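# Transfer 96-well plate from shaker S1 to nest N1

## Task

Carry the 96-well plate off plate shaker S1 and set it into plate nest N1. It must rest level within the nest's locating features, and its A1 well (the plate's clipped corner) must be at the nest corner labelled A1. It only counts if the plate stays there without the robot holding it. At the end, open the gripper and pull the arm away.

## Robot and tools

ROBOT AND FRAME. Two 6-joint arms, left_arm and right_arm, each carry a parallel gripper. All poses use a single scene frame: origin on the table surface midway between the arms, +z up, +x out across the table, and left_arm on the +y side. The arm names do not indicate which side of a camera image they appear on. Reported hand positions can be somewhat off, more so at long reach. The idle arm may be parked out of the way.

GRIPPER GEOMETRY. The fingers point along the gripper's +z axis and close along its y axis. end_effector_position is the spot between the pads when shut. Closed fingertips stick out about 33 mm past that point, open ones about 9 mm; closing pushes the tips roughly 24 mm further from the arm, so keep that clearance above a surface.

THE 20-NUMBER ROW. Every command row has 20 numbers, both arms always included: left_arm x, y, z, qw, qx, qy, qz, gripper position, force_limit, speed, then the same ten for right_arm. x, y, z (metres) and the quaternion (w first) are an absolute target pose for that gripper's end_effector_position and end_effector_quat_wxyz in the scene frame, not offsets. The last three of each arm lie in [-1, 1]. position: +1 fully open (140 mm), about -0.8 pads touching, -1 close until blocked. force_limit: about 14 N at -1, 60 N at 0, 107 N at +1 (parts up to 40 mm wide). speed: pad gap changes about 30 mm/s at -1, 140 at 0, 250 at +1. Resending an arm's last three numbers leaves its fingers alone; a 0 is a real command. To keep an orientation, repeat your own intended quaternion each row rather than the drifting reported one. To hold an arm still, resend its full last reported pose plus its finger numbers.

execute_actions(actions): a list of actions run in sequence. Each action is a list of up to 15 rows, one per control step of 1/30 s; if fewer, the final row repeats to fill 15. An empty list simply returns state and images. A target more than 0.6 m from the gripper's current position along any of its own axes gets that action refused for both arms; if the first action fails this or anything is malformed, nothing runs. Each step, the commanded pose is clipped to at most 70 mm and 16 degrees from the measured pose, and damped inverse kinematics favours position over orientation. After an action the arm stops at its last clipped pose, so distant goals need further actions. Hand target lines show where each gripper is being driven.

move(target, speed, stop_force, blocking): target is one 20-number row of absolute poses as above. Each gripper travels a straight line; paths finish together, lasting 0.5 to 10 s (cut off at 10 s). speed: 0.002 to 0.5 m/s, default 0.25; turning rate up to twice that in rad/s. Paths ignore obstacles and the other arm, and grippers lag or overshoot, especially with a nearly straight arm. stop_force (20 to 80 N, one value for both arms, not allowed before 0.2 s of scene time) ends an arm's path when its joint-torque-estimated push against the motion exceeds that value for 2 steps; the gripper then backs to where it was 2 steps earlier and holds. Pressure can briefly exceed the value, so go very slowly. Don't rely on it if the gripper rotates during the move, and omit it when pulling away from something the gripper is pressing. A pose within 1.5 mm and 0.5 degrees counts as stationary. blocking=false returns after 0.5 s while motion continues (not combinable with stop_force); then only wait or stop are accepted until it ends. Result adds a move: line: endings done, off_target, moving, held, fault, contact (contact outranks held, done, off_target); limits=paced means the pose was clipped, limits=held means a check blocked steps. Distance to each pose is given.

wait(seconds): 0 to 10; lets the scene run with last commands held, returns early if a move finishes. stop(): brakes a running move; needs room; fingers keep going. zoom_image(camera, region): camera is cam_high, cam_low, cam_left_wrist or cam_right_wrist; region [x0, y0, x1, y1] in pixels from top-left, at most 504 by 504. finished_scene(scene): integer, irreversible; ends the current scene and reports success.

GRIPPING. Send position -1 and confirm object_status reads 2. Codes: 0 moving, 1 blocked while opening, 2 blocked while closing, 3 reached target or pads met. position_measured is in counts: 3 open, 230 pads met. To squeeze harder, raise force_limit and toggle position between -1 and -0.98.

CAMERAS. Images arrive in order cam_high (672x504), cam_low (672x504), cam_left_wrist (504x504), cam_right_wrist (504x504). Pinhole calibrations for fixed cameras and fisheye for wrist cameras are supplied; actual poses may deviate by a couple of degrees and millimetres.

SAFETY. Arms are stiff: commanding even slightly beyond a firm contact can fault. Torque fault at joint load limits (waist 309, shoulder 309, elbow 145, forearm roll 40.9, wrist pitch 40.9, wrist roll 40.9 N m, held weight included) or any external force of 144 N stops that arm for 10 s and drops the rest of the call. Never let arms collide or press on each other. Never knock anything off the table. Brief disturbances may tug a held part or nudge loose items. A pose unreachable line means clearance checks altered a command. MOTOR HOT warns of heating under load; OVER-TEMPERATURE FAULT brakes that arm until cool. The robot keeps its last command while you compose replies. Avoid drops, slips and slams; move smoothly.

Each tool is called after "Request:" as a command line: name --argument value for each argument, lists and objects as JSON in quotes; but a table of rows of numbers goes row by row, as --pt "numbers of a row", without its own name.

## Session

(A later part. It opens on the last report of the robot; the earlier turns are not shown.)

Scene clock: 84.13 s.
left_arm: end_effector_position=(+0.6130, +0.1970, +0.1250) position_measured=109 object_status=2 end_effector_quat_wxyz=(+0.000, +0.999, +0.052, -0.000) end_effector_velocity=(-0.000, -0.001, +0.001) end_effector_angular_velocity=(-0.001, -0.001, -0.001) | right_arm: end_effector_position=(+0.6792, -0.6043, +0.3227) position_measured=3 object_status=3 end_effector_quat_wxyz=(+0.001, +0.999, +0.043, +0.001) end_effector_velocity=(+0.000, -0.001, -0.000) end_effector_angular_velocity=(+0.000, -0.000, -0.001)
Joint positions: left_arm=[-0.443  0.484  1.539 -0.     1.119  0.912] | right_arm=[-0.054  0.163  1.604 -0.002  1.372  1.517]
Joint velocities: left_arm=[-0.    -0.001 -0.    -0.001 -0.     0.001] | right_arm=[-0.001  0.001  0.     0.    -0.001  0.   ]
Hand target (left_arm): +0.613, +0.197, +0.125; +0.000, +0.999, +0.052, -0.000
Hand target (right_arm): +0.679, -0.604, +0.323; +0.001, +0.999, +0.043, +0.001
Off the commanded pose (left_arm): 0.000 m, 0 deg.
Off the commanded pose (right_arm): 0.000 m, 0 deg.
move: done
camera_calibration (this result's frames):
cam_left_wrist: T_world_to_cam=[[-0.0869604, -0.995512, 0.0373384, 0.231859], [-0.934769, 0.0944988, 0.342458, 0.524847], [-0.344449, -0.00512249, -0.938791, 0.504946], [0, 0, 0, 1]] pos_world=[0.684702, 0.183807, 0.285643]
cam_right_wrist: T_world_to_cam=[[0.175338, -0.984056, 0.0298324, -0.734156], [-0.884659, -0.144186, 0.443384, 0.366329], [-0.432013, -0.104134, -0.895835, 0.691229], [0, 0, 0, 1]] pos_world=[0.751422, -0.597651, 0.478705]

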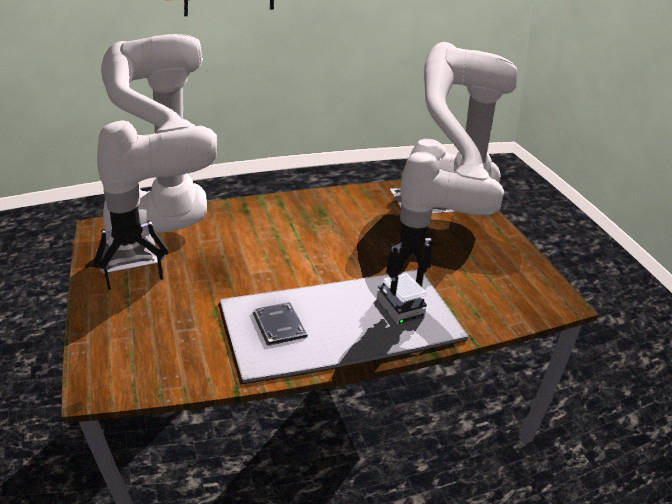

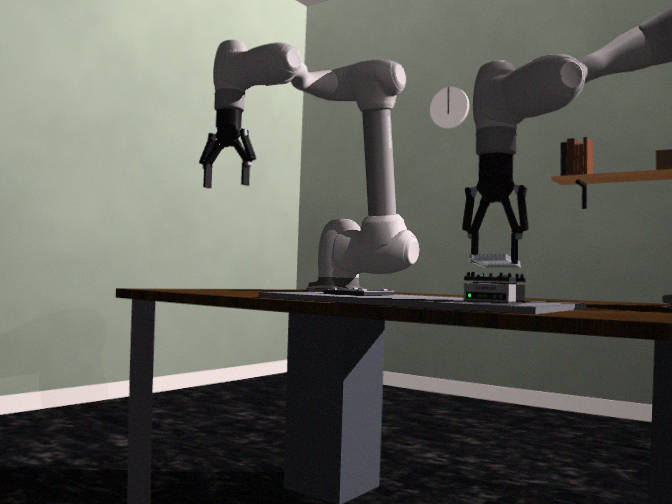

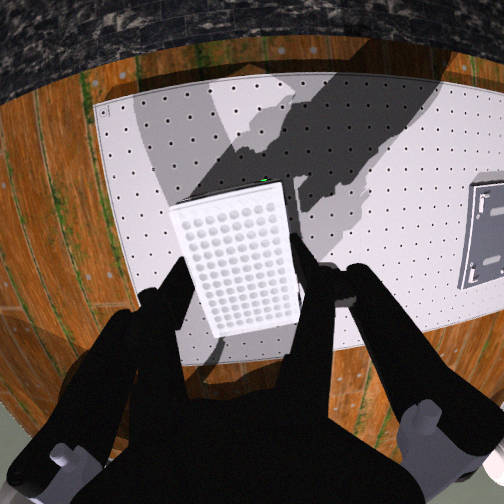

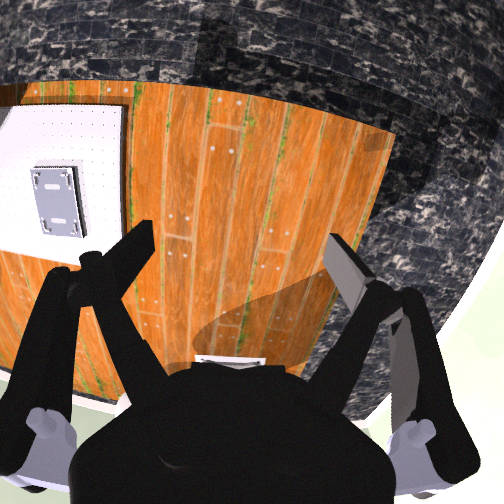

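Request:
move --target '[0.6,0.02,0.13,0,0.9986,0.052,0,-1,0.6,0,0.6792,-0.6043,0.3227,0.001,0.999,0.043,0.001,1,0,0]' --speed 0.15

Request:
move --target '[0.6,0.02,0.06,0,0.9986,0.052,0,-1,0.6,0,0.6792,-0.6043,0.3227,0.001,0.999,0.043,0.001,1,0,0]' --speed 0.08

Request:
move --target '[0.6,0.02,0.035,0,0.9986,0.052,0,-1,0.6,0,0.6792,-0.6043,0.3227,0.001,0.999,0.043,0.001,1,0,0]' --speed 0.008 --stop_force 30

Request:
zoom_image --camera "cam_low" --region '[340, 220, 500, 320]'

Scene clock: 90.10 s.
left_arm: end_effector_position=(+0.6002, +0.0202, +0.1300) position_measured=109 object_status=2 end_effector_quat_wxyz=(-0.000, +0.999, +0.052, +0.000) end_effector_velocity=(+0.000, +0.000, +0.000) end_effector_angular_velocity=(-0.000, +0.001, +0.001) | right_arm: end_effector_position=(+0.6792, -0.6043, +0.3227) position_measured=3 object_status=3 end_effector_quat_wxyz=(+0.001, +0.999, +0.043, +0.001) end_effector_velocity=(+0.001, +0.001, -0.000) end_effector_angular_velocity=(-0.000, -0.001, +0.001)
Joint positions: left_arm=[-0.622  0.615  1.314  0.001  1.212  0.733] | right_arm=[-0.054  0.163  1.604 -0.002  1.372  1.517]
Joint velocities: left_arm=[ 0.     0.    -0.001 -0.001  0.001 -0.   ] | right_arm=[ 0.001  0.    -0.    -0.    -0.001 -0.   ]
Hand target (left_arm): +0.600, +0.020, +0.130; -0.000, +0.999, +0.052, +0.000
Hand target (right_arm): +0.679, -0.604, +0.323; +0.001, +0.999, +0.043, +0.001
Off the commanded pose (left_arm): 0.000 m, 0 deg.
Off the commanded pose (right_arm): 0.000 m, 0 deg.
move: done
camera_calibration (this result's frames):
cam_left_wrist: T_world_to_cam=[[-0.0870066, -0.99553, 0.0367489, 0.0547024], [-0.934829, 0.0943386, 0.342336, 0.527882], [-0.344273, -0.00456843, -0.938859, 0.504177], [0, 0, 0, 1]] pos_world=[0.671813, 0.00696157, 0.290628]
cam_right_wrist: T_world_to_cam=[[0.175338, -0.984056, 0.0298323, -0.734156], [-0.884659, -0.144186, 0.443384, 0.366329], [-0.432013, -0.104134, -0.895835, 0.69123], [0, 0, 0, 1]] pos_world=[0.751422, -0.597651, 0.478705]

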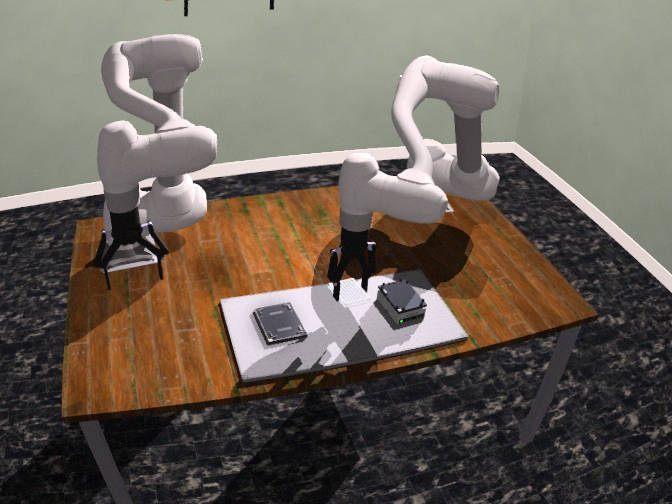

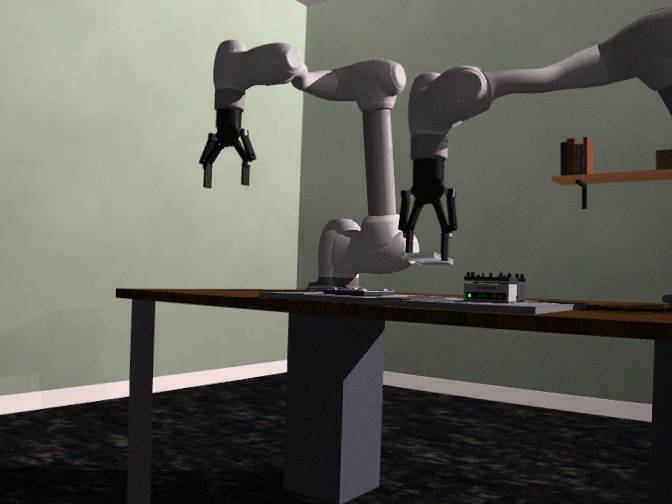

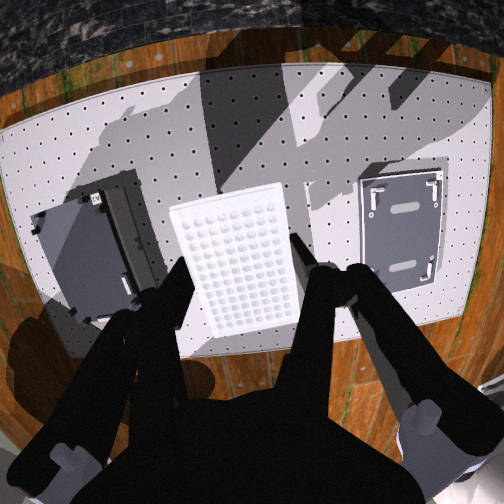

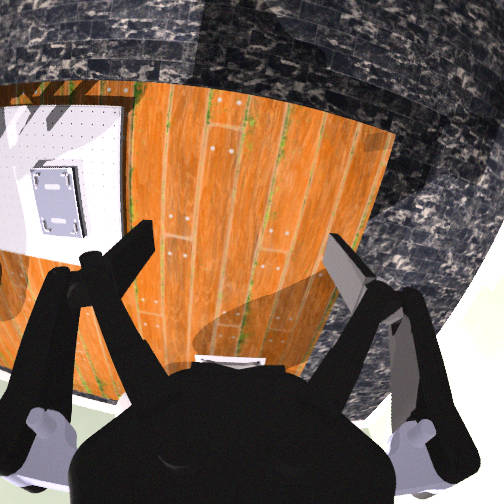

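Scene clock: 91.30 s.
left_arm: end_effector_position=(+0.5999, +0.0201, +0.0601) position_measured=109 object_status=2 end_effector_quat_wxyz=(+0.000, +0.999, +0.052, +0.000) end_effector_velocity=(-0.000, -0.000, -0.001) end_effector_angular_velocity=(+0.000, -0.000, -0.001) | right_arm: end_effector_position=(+0.6792, -0.6043, +0.3227) position_measured=3 object_status=3 end_effector_quat_wxyz=(+0.001, +0.999, +0.043, +0.001) end_effector_velocity=(+0.000, -0.001, +0.000) end_effector_angular_velocity=(-0.001, -0.000, -0.001)
Joint positions: left_arm=[-0.622  0.661  1.371  0.     1.109  0.733] | right_arm=[-0.054  0.163  1.604 -0.002  1.372  1.517]
Joint velocities: left_arm=[-0.     0.001  0.001  0.001 -0.001  0.   ] | right_arm=[-0.001 -0.    -0.    -0.001  0.     0.   ]
Hand target (left_arm): +0.600, +0.020, +0.060; -0.000, +0.999, +0.052, +0.000
Hand target (right_arm): +0.679, -0.604, +0.323; +0.001, +0.999, +0.043, +0.001
Off the commanded pose (left_arm): 0.000 m, 0 deg.
Off the commanded pose (right_arm): 0.000 m, 0 deg.
move: done
camera_calibration (this result's frames):
cam_left_wrist: T_world_to_cam=[[-0.0868031, -0.995526, 0.0373303, 0.0569224], [-0.934803, 0.094348, 0.342406, 0.551594], [-0.344396, -0.00517455, -0.93881, 0.438586], [0, 0, 0, 1]] pos_world=[0.67162, 0.00689545, 0.220755]
cam_right_wrist: T_world_to_cam=[[0.175338, -0.984056, 0.0298324, -0.734156], [-0.884659, -0.144186, 0.443384, 0.366329], [-0.432013, -0.104134, -0.895835, 0.691229], [0, 0, 0, 1]] pos_world=[0.751422, -0.597651, 0.478705]

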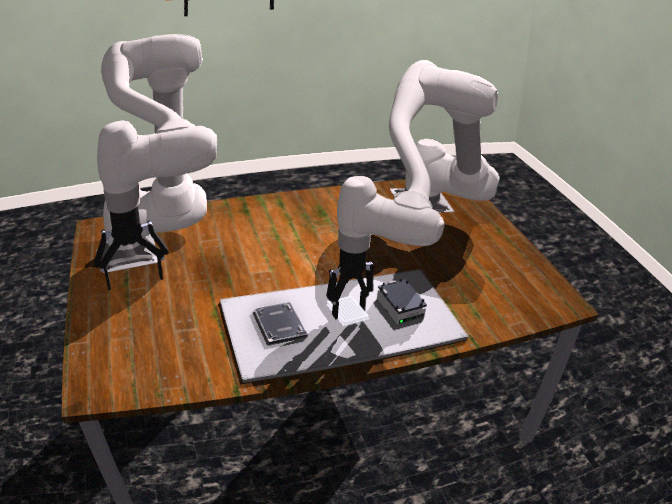

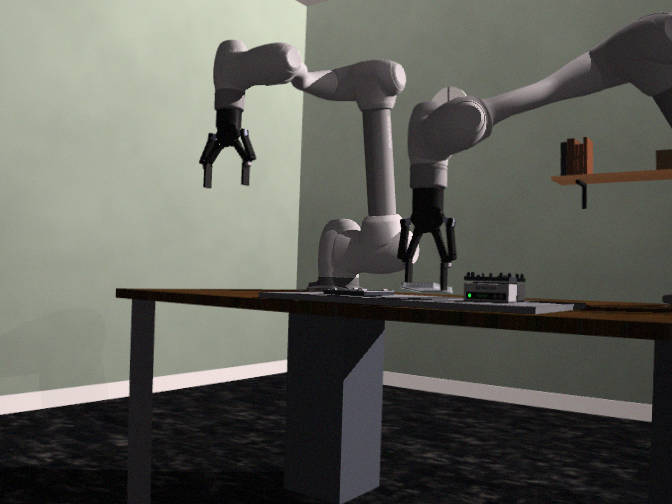

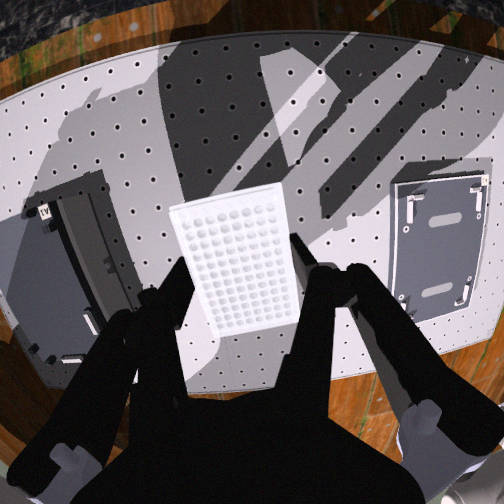

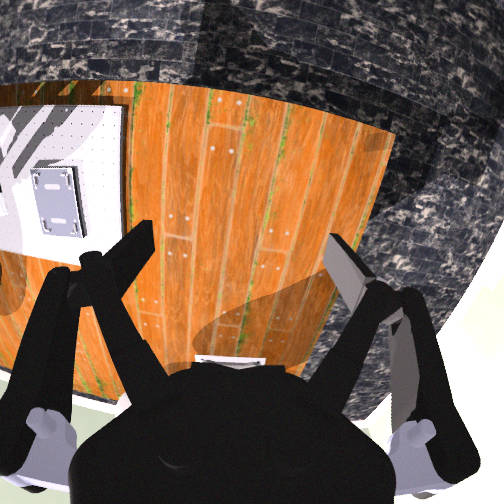

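Scene clock: 94.13 s.
left_arm: end_effector_position=(+0.5999, +0.0201, +0.0400) position_measured=109 object_status=2 end_effector_quat_wxyz=(-0.000, +0.999, +0.052, -0.000) end_effector_velocity=(+0.001, -0.000, +0.002) end_effector_angular_velocity=(+0.000, -0.000, -0.002) | right_arm: end_effector_position=(+0.6792, -0.6043, +0.3227) position_measured=3 object_status=3 end_effector_quat_wxyz=(+0.001, +0.999, +0.043, +0.001) end_effector_velocity=(-0.000, -0.001, +0.000) end_effector_angular_velocity=(-0.000, +0.001, -0.002)
Joint positions: left_arm=[-0.622  0.676  1.385  0.     1.08   0.733] | right_arm=[-0.054  0.163  1.604 -0.002  1.372  1.517]
Joint velocities: left_arm=[ 0.    -0.    -0.003  0.001  0.003  0.002] | right_arm=[-0.002 -0.    -0.    -0.     0.001  0.   ]
Hand target (left_arm): +0.600, +0.020, +0.041; +0.000, +0.999, +0.052, +0.000
Hand target (right_arm): +0.679, -0.604, +0.323; +0.001, +0.999, +0.043, +0.001
Off the commanded pose (left_arm): 0.005 m, 0 deg.
Off the commanded pose (right_arm): 0.000 m, 0 deg.
move: contact (left_arm)
camera_calibration (this result's frames):
cam_left_wrist: T_world_to_cam=[[-0.0868815, -0.995521, 0.0372864, 0.0577135], [-0.934777, 0.0944068, 0.342462, 0.558445], [-0.344448, -0.00510084, -0.938792, 0.4198], [0, 0, 0, 1]] pos_world=[0.671635, 0.00687528, 0.200706]
cam_right_wrist: T_world_to_cam=[[0.175338, -0.984056, 0.0298324, -0.734156], [-0.884659, -0.144186, 0.443384, 0.366329], [-0.432013, -0.104134, -0.895835, 0.69123], [0, 0, 0, 1]] pos_world=[0.751422, -0.597651, 0.478705]

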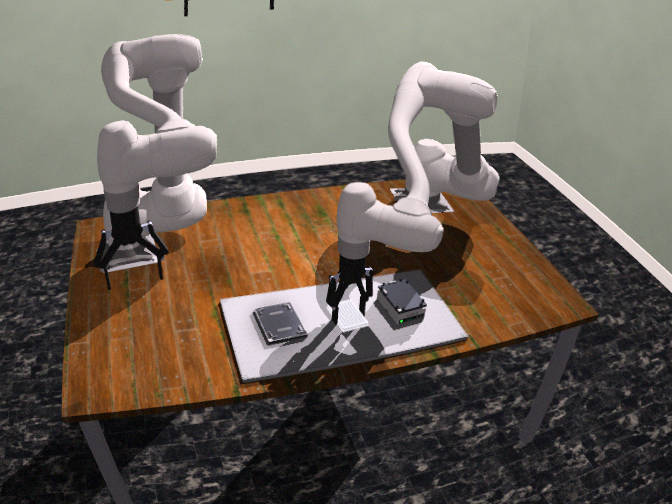

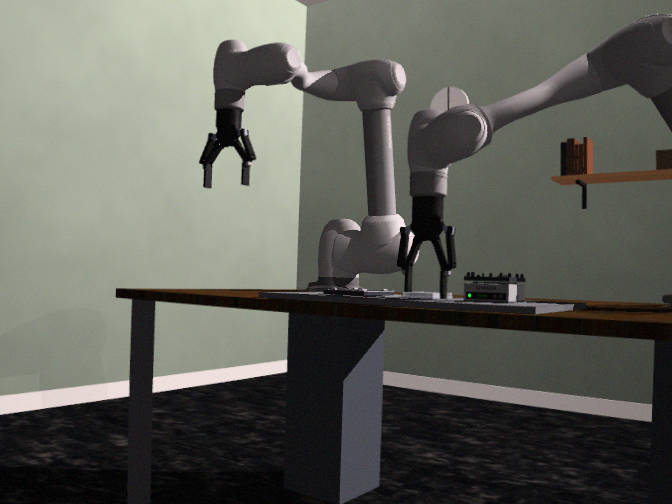

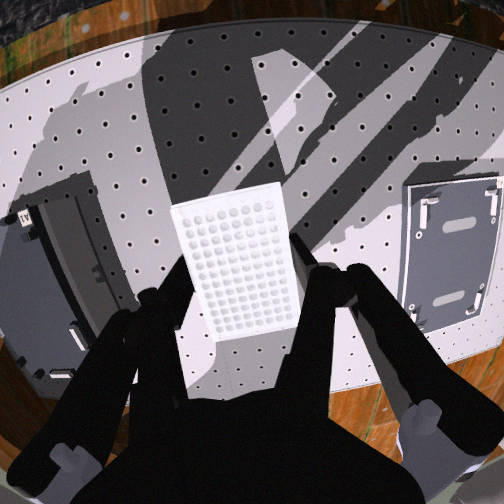

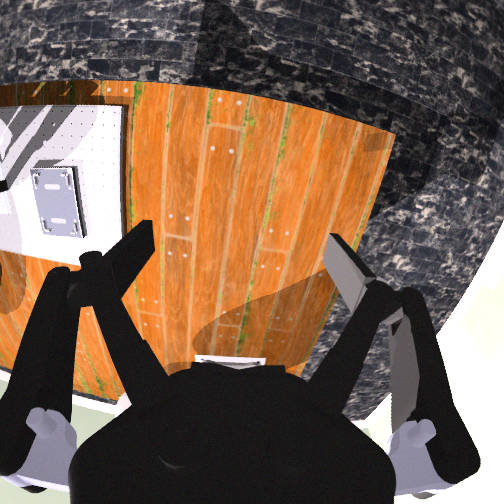

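Region (340, 220, 500, 320) of cam_low's 672x504 image, scaled by 3.150, with more detail than that image has; it fills the top 315 rows of this view, and the rest is white.

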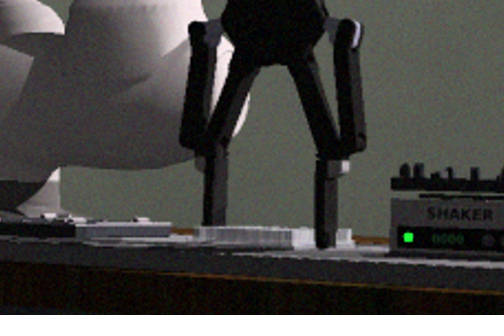

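Request:
move --target '[0.6,0.02,0.09,0,0.9986,0.052,0,-1,0.6,0,0.6792,-0.6043,0.3227,0.001,0.999,0.043,0.001,1,0,0]' --speed 0.1

Request:
move --target '[0.575,-0.18,0.085,0,0.9986,0.052,0,-1,0.6,0,0.45,-0.75,0.3227,0.001,0.999,0.043,0.001,1,0,0]' --speed 0.15

Request:
zoom_image --camera "cam_left_wrist" --region '[130, 120, 360, 350]'

Request:
zoom_image --camera "cam_high" --region '[230, 260, 340, 360]'

Scene clock: 101.40 s.
left_arm: end_effector_position=(+0.6000, +0.0200, +0.0899) position_measured=109 object_status=2 end_effector_quat_wxyz=(-0.000, +0.999, +0.052, -0.000) end_effector_velocity=(-0.000, -0.001, +0.001) end_effector_angular_velocity=(+0.000, -0.001, +0.001) | right_arm: end_effector_position=(+0.6792, -0.6043, +0.3227) position_measured=3 object_status=3 end_effector_quat_wxyz=(+0.001, +0.999, +0.043, +0.001) end_effector_velocity=(-0.000, +0.001, +0.000) end_effector_angular_velocity=(+0.000, -0.001, +0.001)
Joint positions: left_arm=[-0.622  0.641  1.349 -0.     1.152  0.733] | right_arm=[-0.054  0.163  1.604 -0.002  1.372  1.517]
Joint velocities: left_arm=[-0.001 -0.001 -0.001  0.001  0.001 -0.002] | right_arm=[ 0.001 -0.001  0.    -0.    -0.     0.   ]
Hand target (left_arm): +0.600, +0.020, +0.090; +0.000, +0.999, +0.052, -0.000
Hand target (right_arm): +0.679, -0.604, +0.323; +0.001, +0.999, +0.043, +0.001
Off the commanded pose (left_arm): 0.000 m, 0 deg.
Off the commanded pose (right_arm): 0.000 m, 0 deg.
move: done
camera_calibration (this result's frames):
cam_left_wrist: T_world_to_cam=[[-0.0870262, -0.995507, 0.0373191, 0.0558422], [-0.934747, 0.0945542, 0.342502, 0.541437], [-0.344492, -0.00507722, -0.938776, 0.466667], [0, 0, 0, 1]] pos_world=[0.67173, 0.00676546, 0.250568]
cam_right_wrist: T_world_to_cam=[[0.175338, -0.984056, 0.0298324, -0.734156], [-0.884659, -0.144186, 0.443384, 0.366329], [-0.432013, -0.104134, -0.895835, 0.691229], [0, 0, 0, 1]] pos_world=[0.751422, -0.597651, 0.478705]

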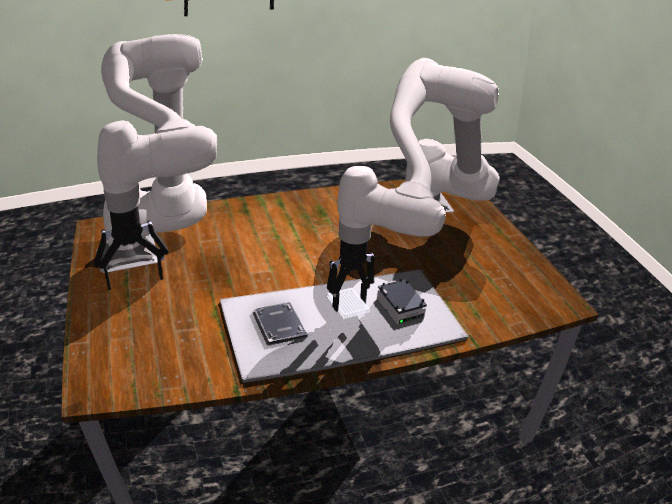

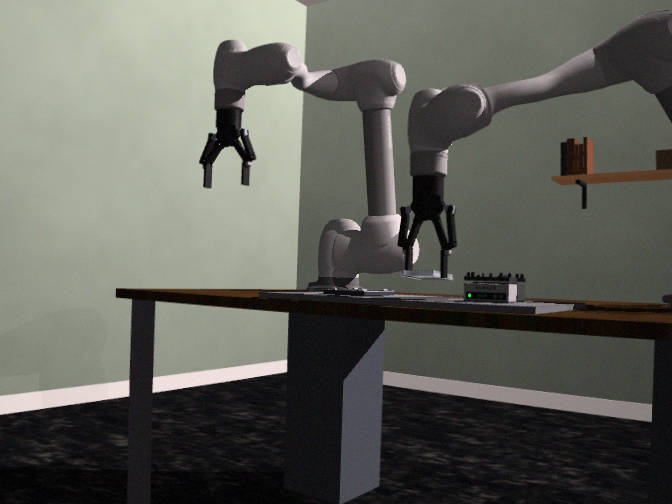

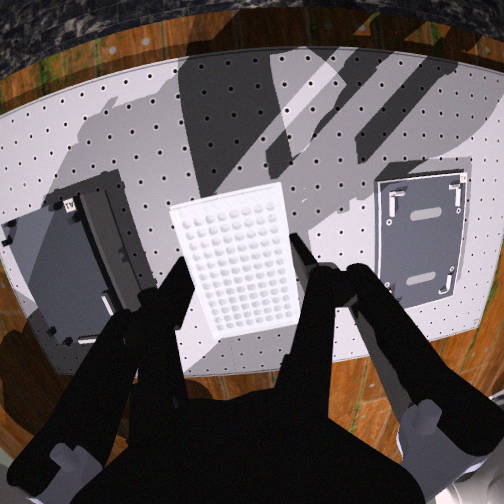

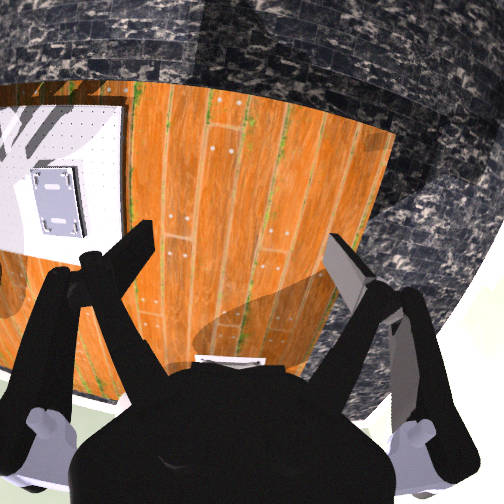

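Scene clock: 103.60 s.
left_arm: end_effector_position=(+0.5752, -0.1799, +0.0849) position_measured=109 object_status=2 end_effector_quat_wxyz=(-0.000, +0.999, +0.052, +0.000) end_effector_velocity=(-0.000, -0.000, -0.000) end_effector_angular_velocity=(+0.001, +0.001, +0.001) | right_arm: end_effector_position=(+0.4498, -0.7500, +0.3224) position_measured=3 object_status=3 end_effector_quat_wxyz=(+0.002, +0.999, +0.043, +0.001) end_effector_velocity=(-0.001, -0.000, -0.000) end_effector_angular_velocity=(+0.000, +0.001, -0.000)
Joint positions: left_arm=[-0.787  0.848  0.986  0.     1.308  0.569] | right_arm=[-0.379 -0.199  1.96  -0.003  1.379  1.192]
Joint velocities: left_arm=[-0.     0.001 -0.001 -0.     0.001 -0.001] | right_arm=[-0.001 -0.001  0.    -0.     0.001 -0.001]
Hand target (left_arm): +0.575, -0.180, +0.085; -0.000, +0.999, +0.052, +0.000
Hand target (right_arm): +0.450, -0.750, +0.322; +0.002, +0.999, +0.043, +0.001
Off the commanded pose (left_arm): 0.000 m, 0 deg.
Off the commanded pose (right_arm): 0.000 m, 0 deg.
move: done
camera_calibration (this result's frames):
cam_left_wrist: T_world_to_cam=[[-0.0870996, -0.995518, 0.0368375, -0.14497], [-0.93484, 0.0944561, 0.342274, 0.538874], [-0.344219, -0.00462529, -0.938878, 0.452366], [0, 0, 0, 1]] pos_world=[0.646848, -0.193128, 0.245614]
cam_right_wrist: T_world_to_cam=[[0.175374, -0.984018, 0.0308802, -0.837613], [-0.884373, -0.143678, 0.444118, 0.142508], [-0.432583, -0.105196, -0.895436, 0.575953], [0, 0, 0, 1]] pos_world=[0.522073, -0.743163, 0.478304]

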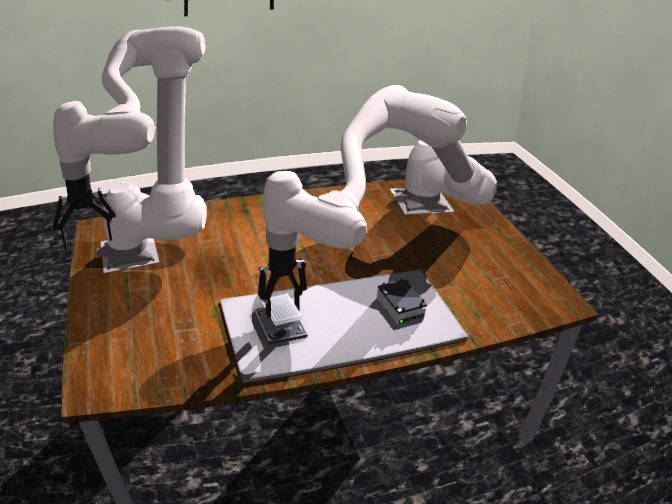

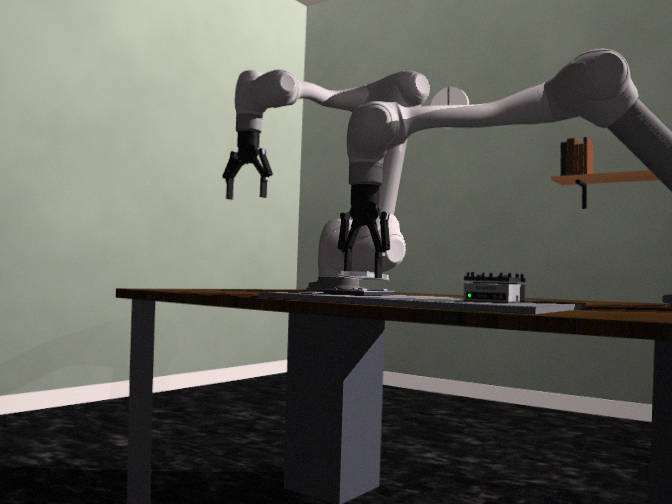

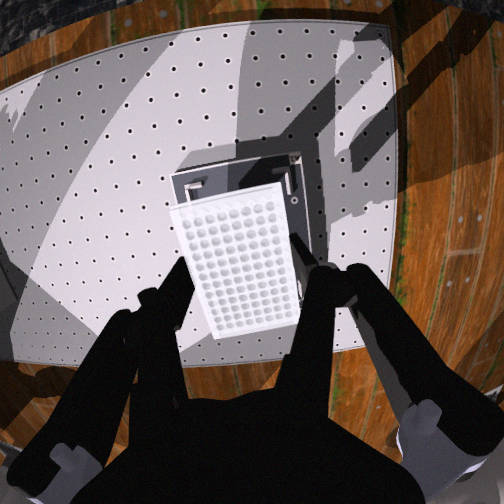

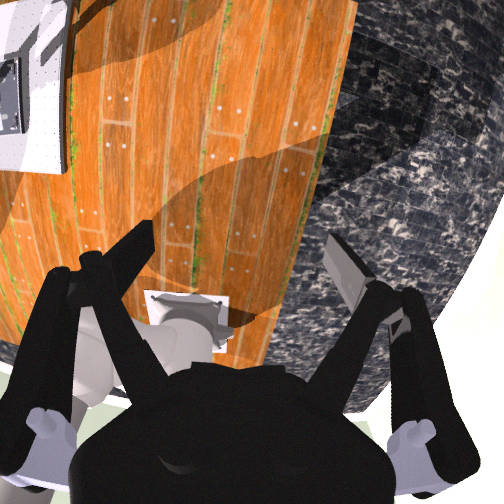

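Region (130, 120, 360, 350) of cam_left_wrist's 504x504 image, scaled by 2.191, with more detail than that image has.

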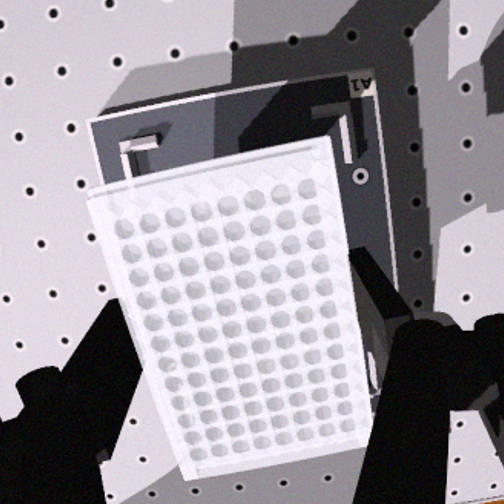

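Region (230, 260, 340, 360) of cam_high's 672x504 image, scaled by 4.582, with more detail than that image has; it fills the top 458 rows of this view, and the rest is white.

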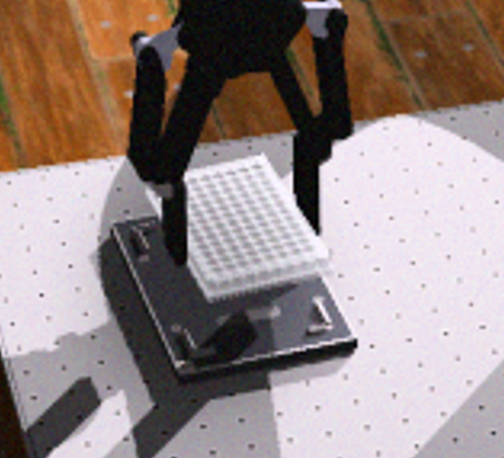

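Request:
move --target '[0.579,-0.189,0.058,0,0.9986,0.052,0,-1,0.6,0,0.4498,-0.75,0.3224,0.002,0.999,0.043,0.001,1,0,0]' --speed 0.04

Request:
zoom_image --camera "cam_left_wrist" --region '[140, 140, 340, 340]'

Request:
zoom_image --camera "cam_high" --region '[240, 270, 330, 360]'

Scene clock: 112.47 s.
left_arm: end_effector_position=(+0.5790, -0.1890, +0.0581) position_measured=109 object_status=2 end_effector_quat_wxyz=(+0.000, +0.999, +0.052, -0.000) end_effector_velocity=(-0.000, -0.000, -0.000) end_effector_angular_velocity=(-0.001, +0.001, -0.002) | right_arm: end_effector_position=(+0.4498, -0.7500, +0.3224) position_measured=3 object_status=3 end_effector_quat_wxyz=(+0.002, +0.999, +0.043, +0.001) end_effector_velocity=(+0.000, -0.000, -0.000) end_effector_angular_velocity=(-0.000, -0.000, -0.000)
Joint positions: left_arm=[-0.789  0.879  0.977 -0.     1.285  0.566] | right_arm=[-0.378 -0.2    1.96  -0.003  1.378  1.193]
Joint velocities: left_arm=[-0.     0.     0.    -0.001 -0.     0.002] | right_arm=[-0.     0.     0.    -0.    -0.001  0.   ]
Hand target (left_arm): +0.579, -0.189, +0.058; -0.000, +0.999, +0.052, +0.000
Hand target (right_arm): +0.450, -0.750, +0.322; +0.002, +0.999, +0.043, +0.001
Off the commanded pose (left_arm): 0.000 m, 0 deg.
Off the commanded pose (right_arm): 0.000 m, 0 deg.
move: done
camera_calibration (this result's frames):
cam_left_wrist: T_world_to_cam=[[-0.0868878, -0.995513, 0.0374709, -0.152927], [-0.934778, 0.0944762, 0.342438, 0.552395], [-0.344442, -0.00527334, -0.938793, 0.428435], [0, 0, 0, 1]] pos_world=[0.65065, -0.202169, 0.218782]
cam_right_wrist: T_world_to_cam=[[0.175303, -0.984001, 0.0318098, -0.837893], [-0.884701, -0.143272, 0.443597, 0.143144], [-0.431942, -0.105906, -0.895662, 0.575266], [0, 0, 0, 1]] pos_world=[0.522006, -0.743055, 0.478399]

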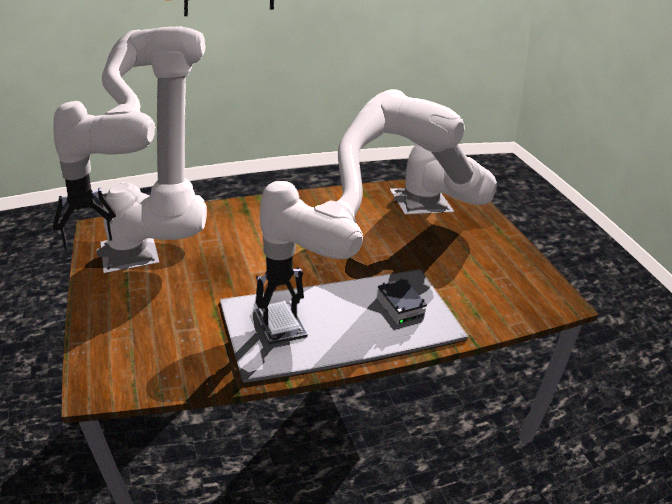

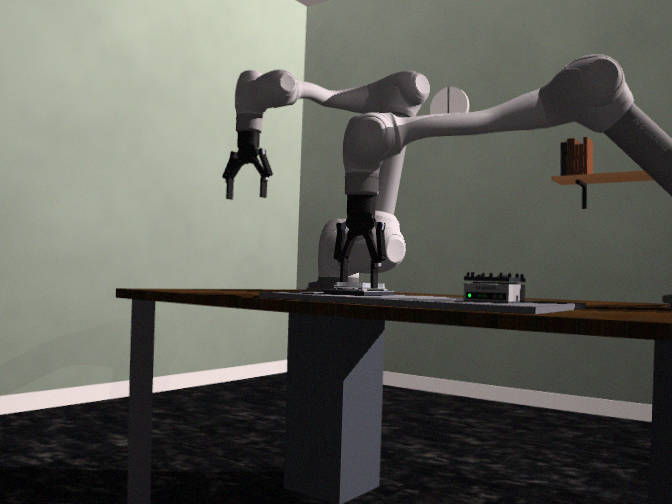

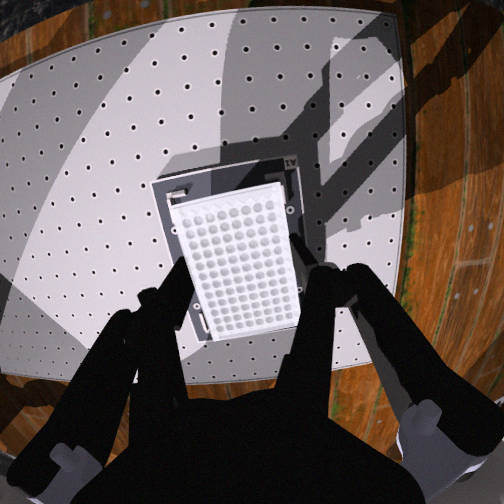

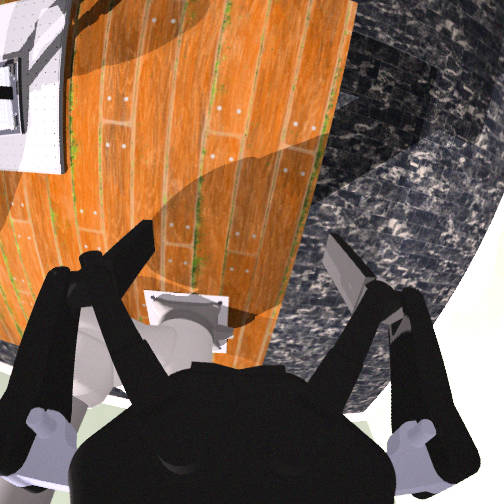

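Region (140, 140, 340, 340) of cam_left_wrist's 504x504 image, scaled by 2.520, with more detail than that image has.

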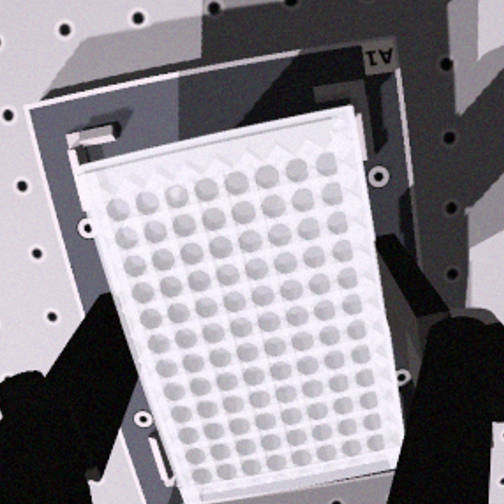

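Region (240, 270, 330, 360) of cam_high's 672x504 image, scaled by 5.600, with more detail than that image has.

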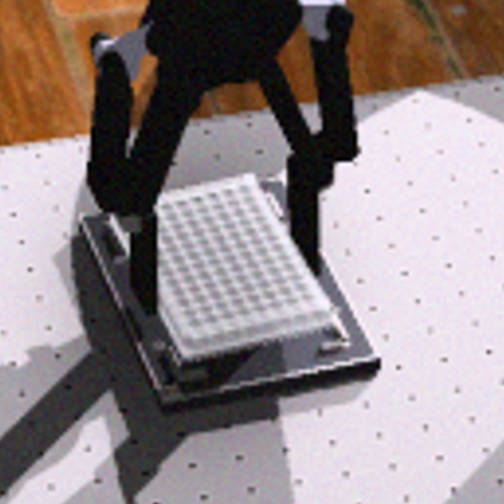

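Request:
move --target '[0.579,-0.188,0.04,0,0.9986,0.052,0,-1,0.6,0,0.4498,-0.75,0.3224,0.002,0.999,0.043,0.001,1,0,0]' --speed 0.005 --stop_force 25

Request:
zoom_image --camera "cam_left_wrist" --region '[140, 140, 340, 340]'

Request:
zoom_image --camera "cam_high" --region '[240, 270, 330, 360]'

Scene clock: 118.33 s.
left_arm: end_effector_position=(+0.5790, -0.1888, +0.0538) position_measured=109 object_status=2 end_effector_quat_wxyz=(+0.000, +0.999, +0.052, +0.000) end_effector_velocity=(-0.001, -0.000, +0.001) end_effector_angular_velocity=(+0.001, +0.002, +0.000) | right_arm: end_effector_position=(+0.4498, -0.7500, +0.3224) position_measured=3 object_status=3 end_effector_quat_wxyz=(+0.002, +0.999, +0.043, +0.001) end_effector_velocity=(-0.000, +0.000, +0.000) end_effector_angular_velocity=(-0.000, -0.000, +0.001)
Joint positions: left_arm=[-0.789  0.881  0.981  0.     1.279  0.566] | right_arm=[-0.378 -0.2    1.96  -0.003  1.378  1.193]
Joint velocities: left_arm=[-0.     0.001 -0.003 -0.001  0.005 -0.   ] | right_arm=[ 0.001 -0.     0.    -0.    -0.    -0.   ]
Hand target (left_arm): +0.579, -0.189, +0.054; +0.000, +0.999, +0.052, +0.000
Hand target (right_arm): +0.450, -0.750, +0.322; +0.002, +0.999, +0.043, +0.001
Off the commanded pose (left_arm): 0.014 m, 0 deg.
Off the commanded pose (right_arm): 0.000 m, 0 deg.
move: contact (left_arm)
camera_calibration (this result's frames):
cam_left_wrist: T_world_to_cam=[[-0.0869339, -0.995508, 0.0374938, -0.152493], [-0.934833, 0.0945265, 0.342276, 0.553926], [-0.344282, -0.00529507, -0.938851, 0.424326], [0, 0, 0, 1]] pos_world=[0.650659, -0.201922, 0.214501]
cam_right_wrist: T_world_to_cam=[[0.175333, -0.983995, 0.0318126, -0.837892], [-0.884698, -0.143298, 0.443594, 0.143129], [-0.431936, -0.105921, -0.895663, 0.575255], [0, 0, 0, 1]] pos_world=[0.522009, -0.74304, 0.478398]

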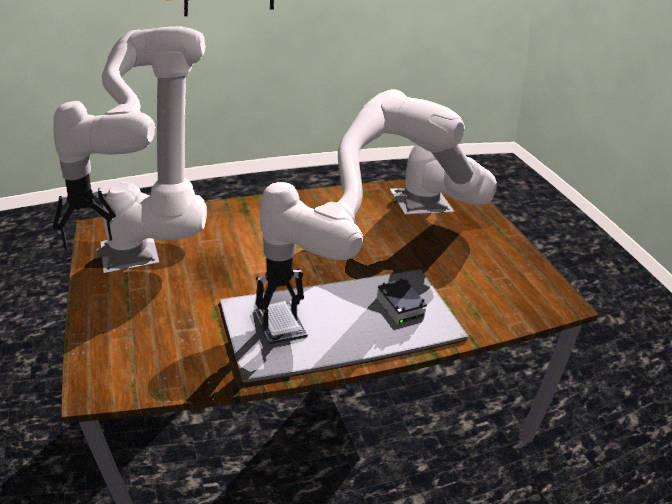

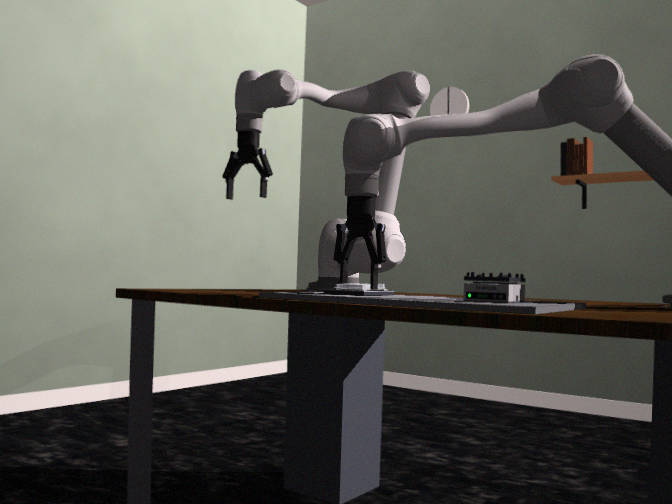

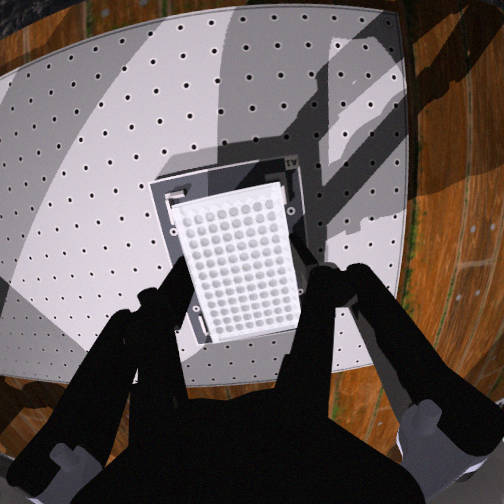

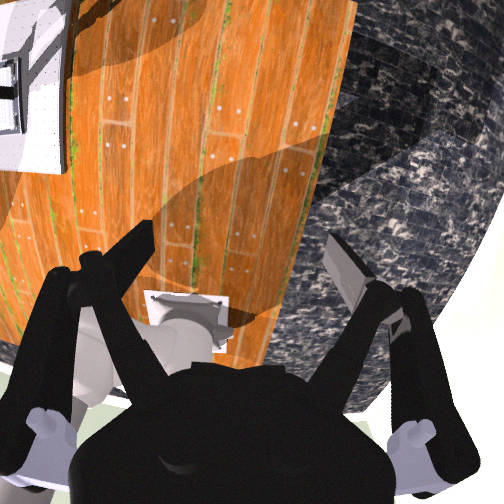

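Region (140, 140, 340, 340) of cam_left_wrist's 504x504 image, scaled by 2.520, with more detail than that image has.

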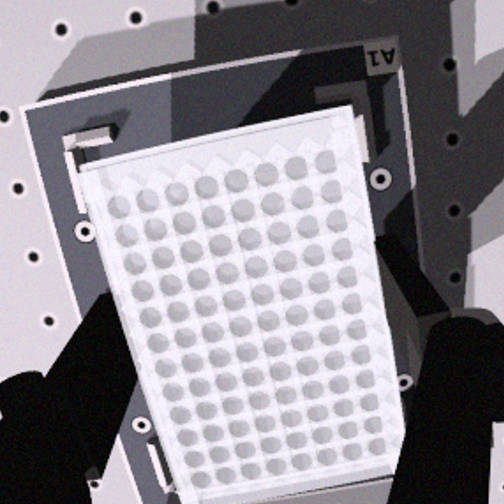

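Region (240, 270, 330, 360) of cam_high's 672x504 image, scaled by 5.600, with more detail than that image has.

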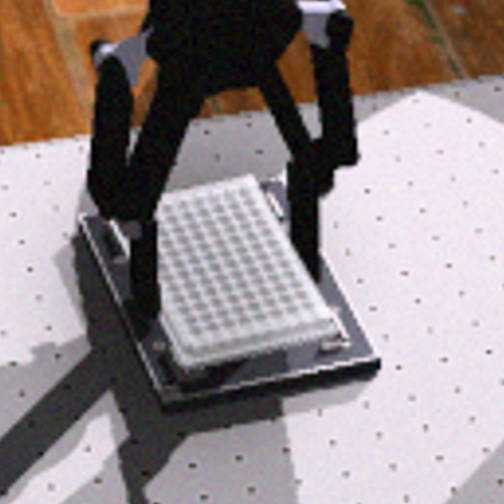

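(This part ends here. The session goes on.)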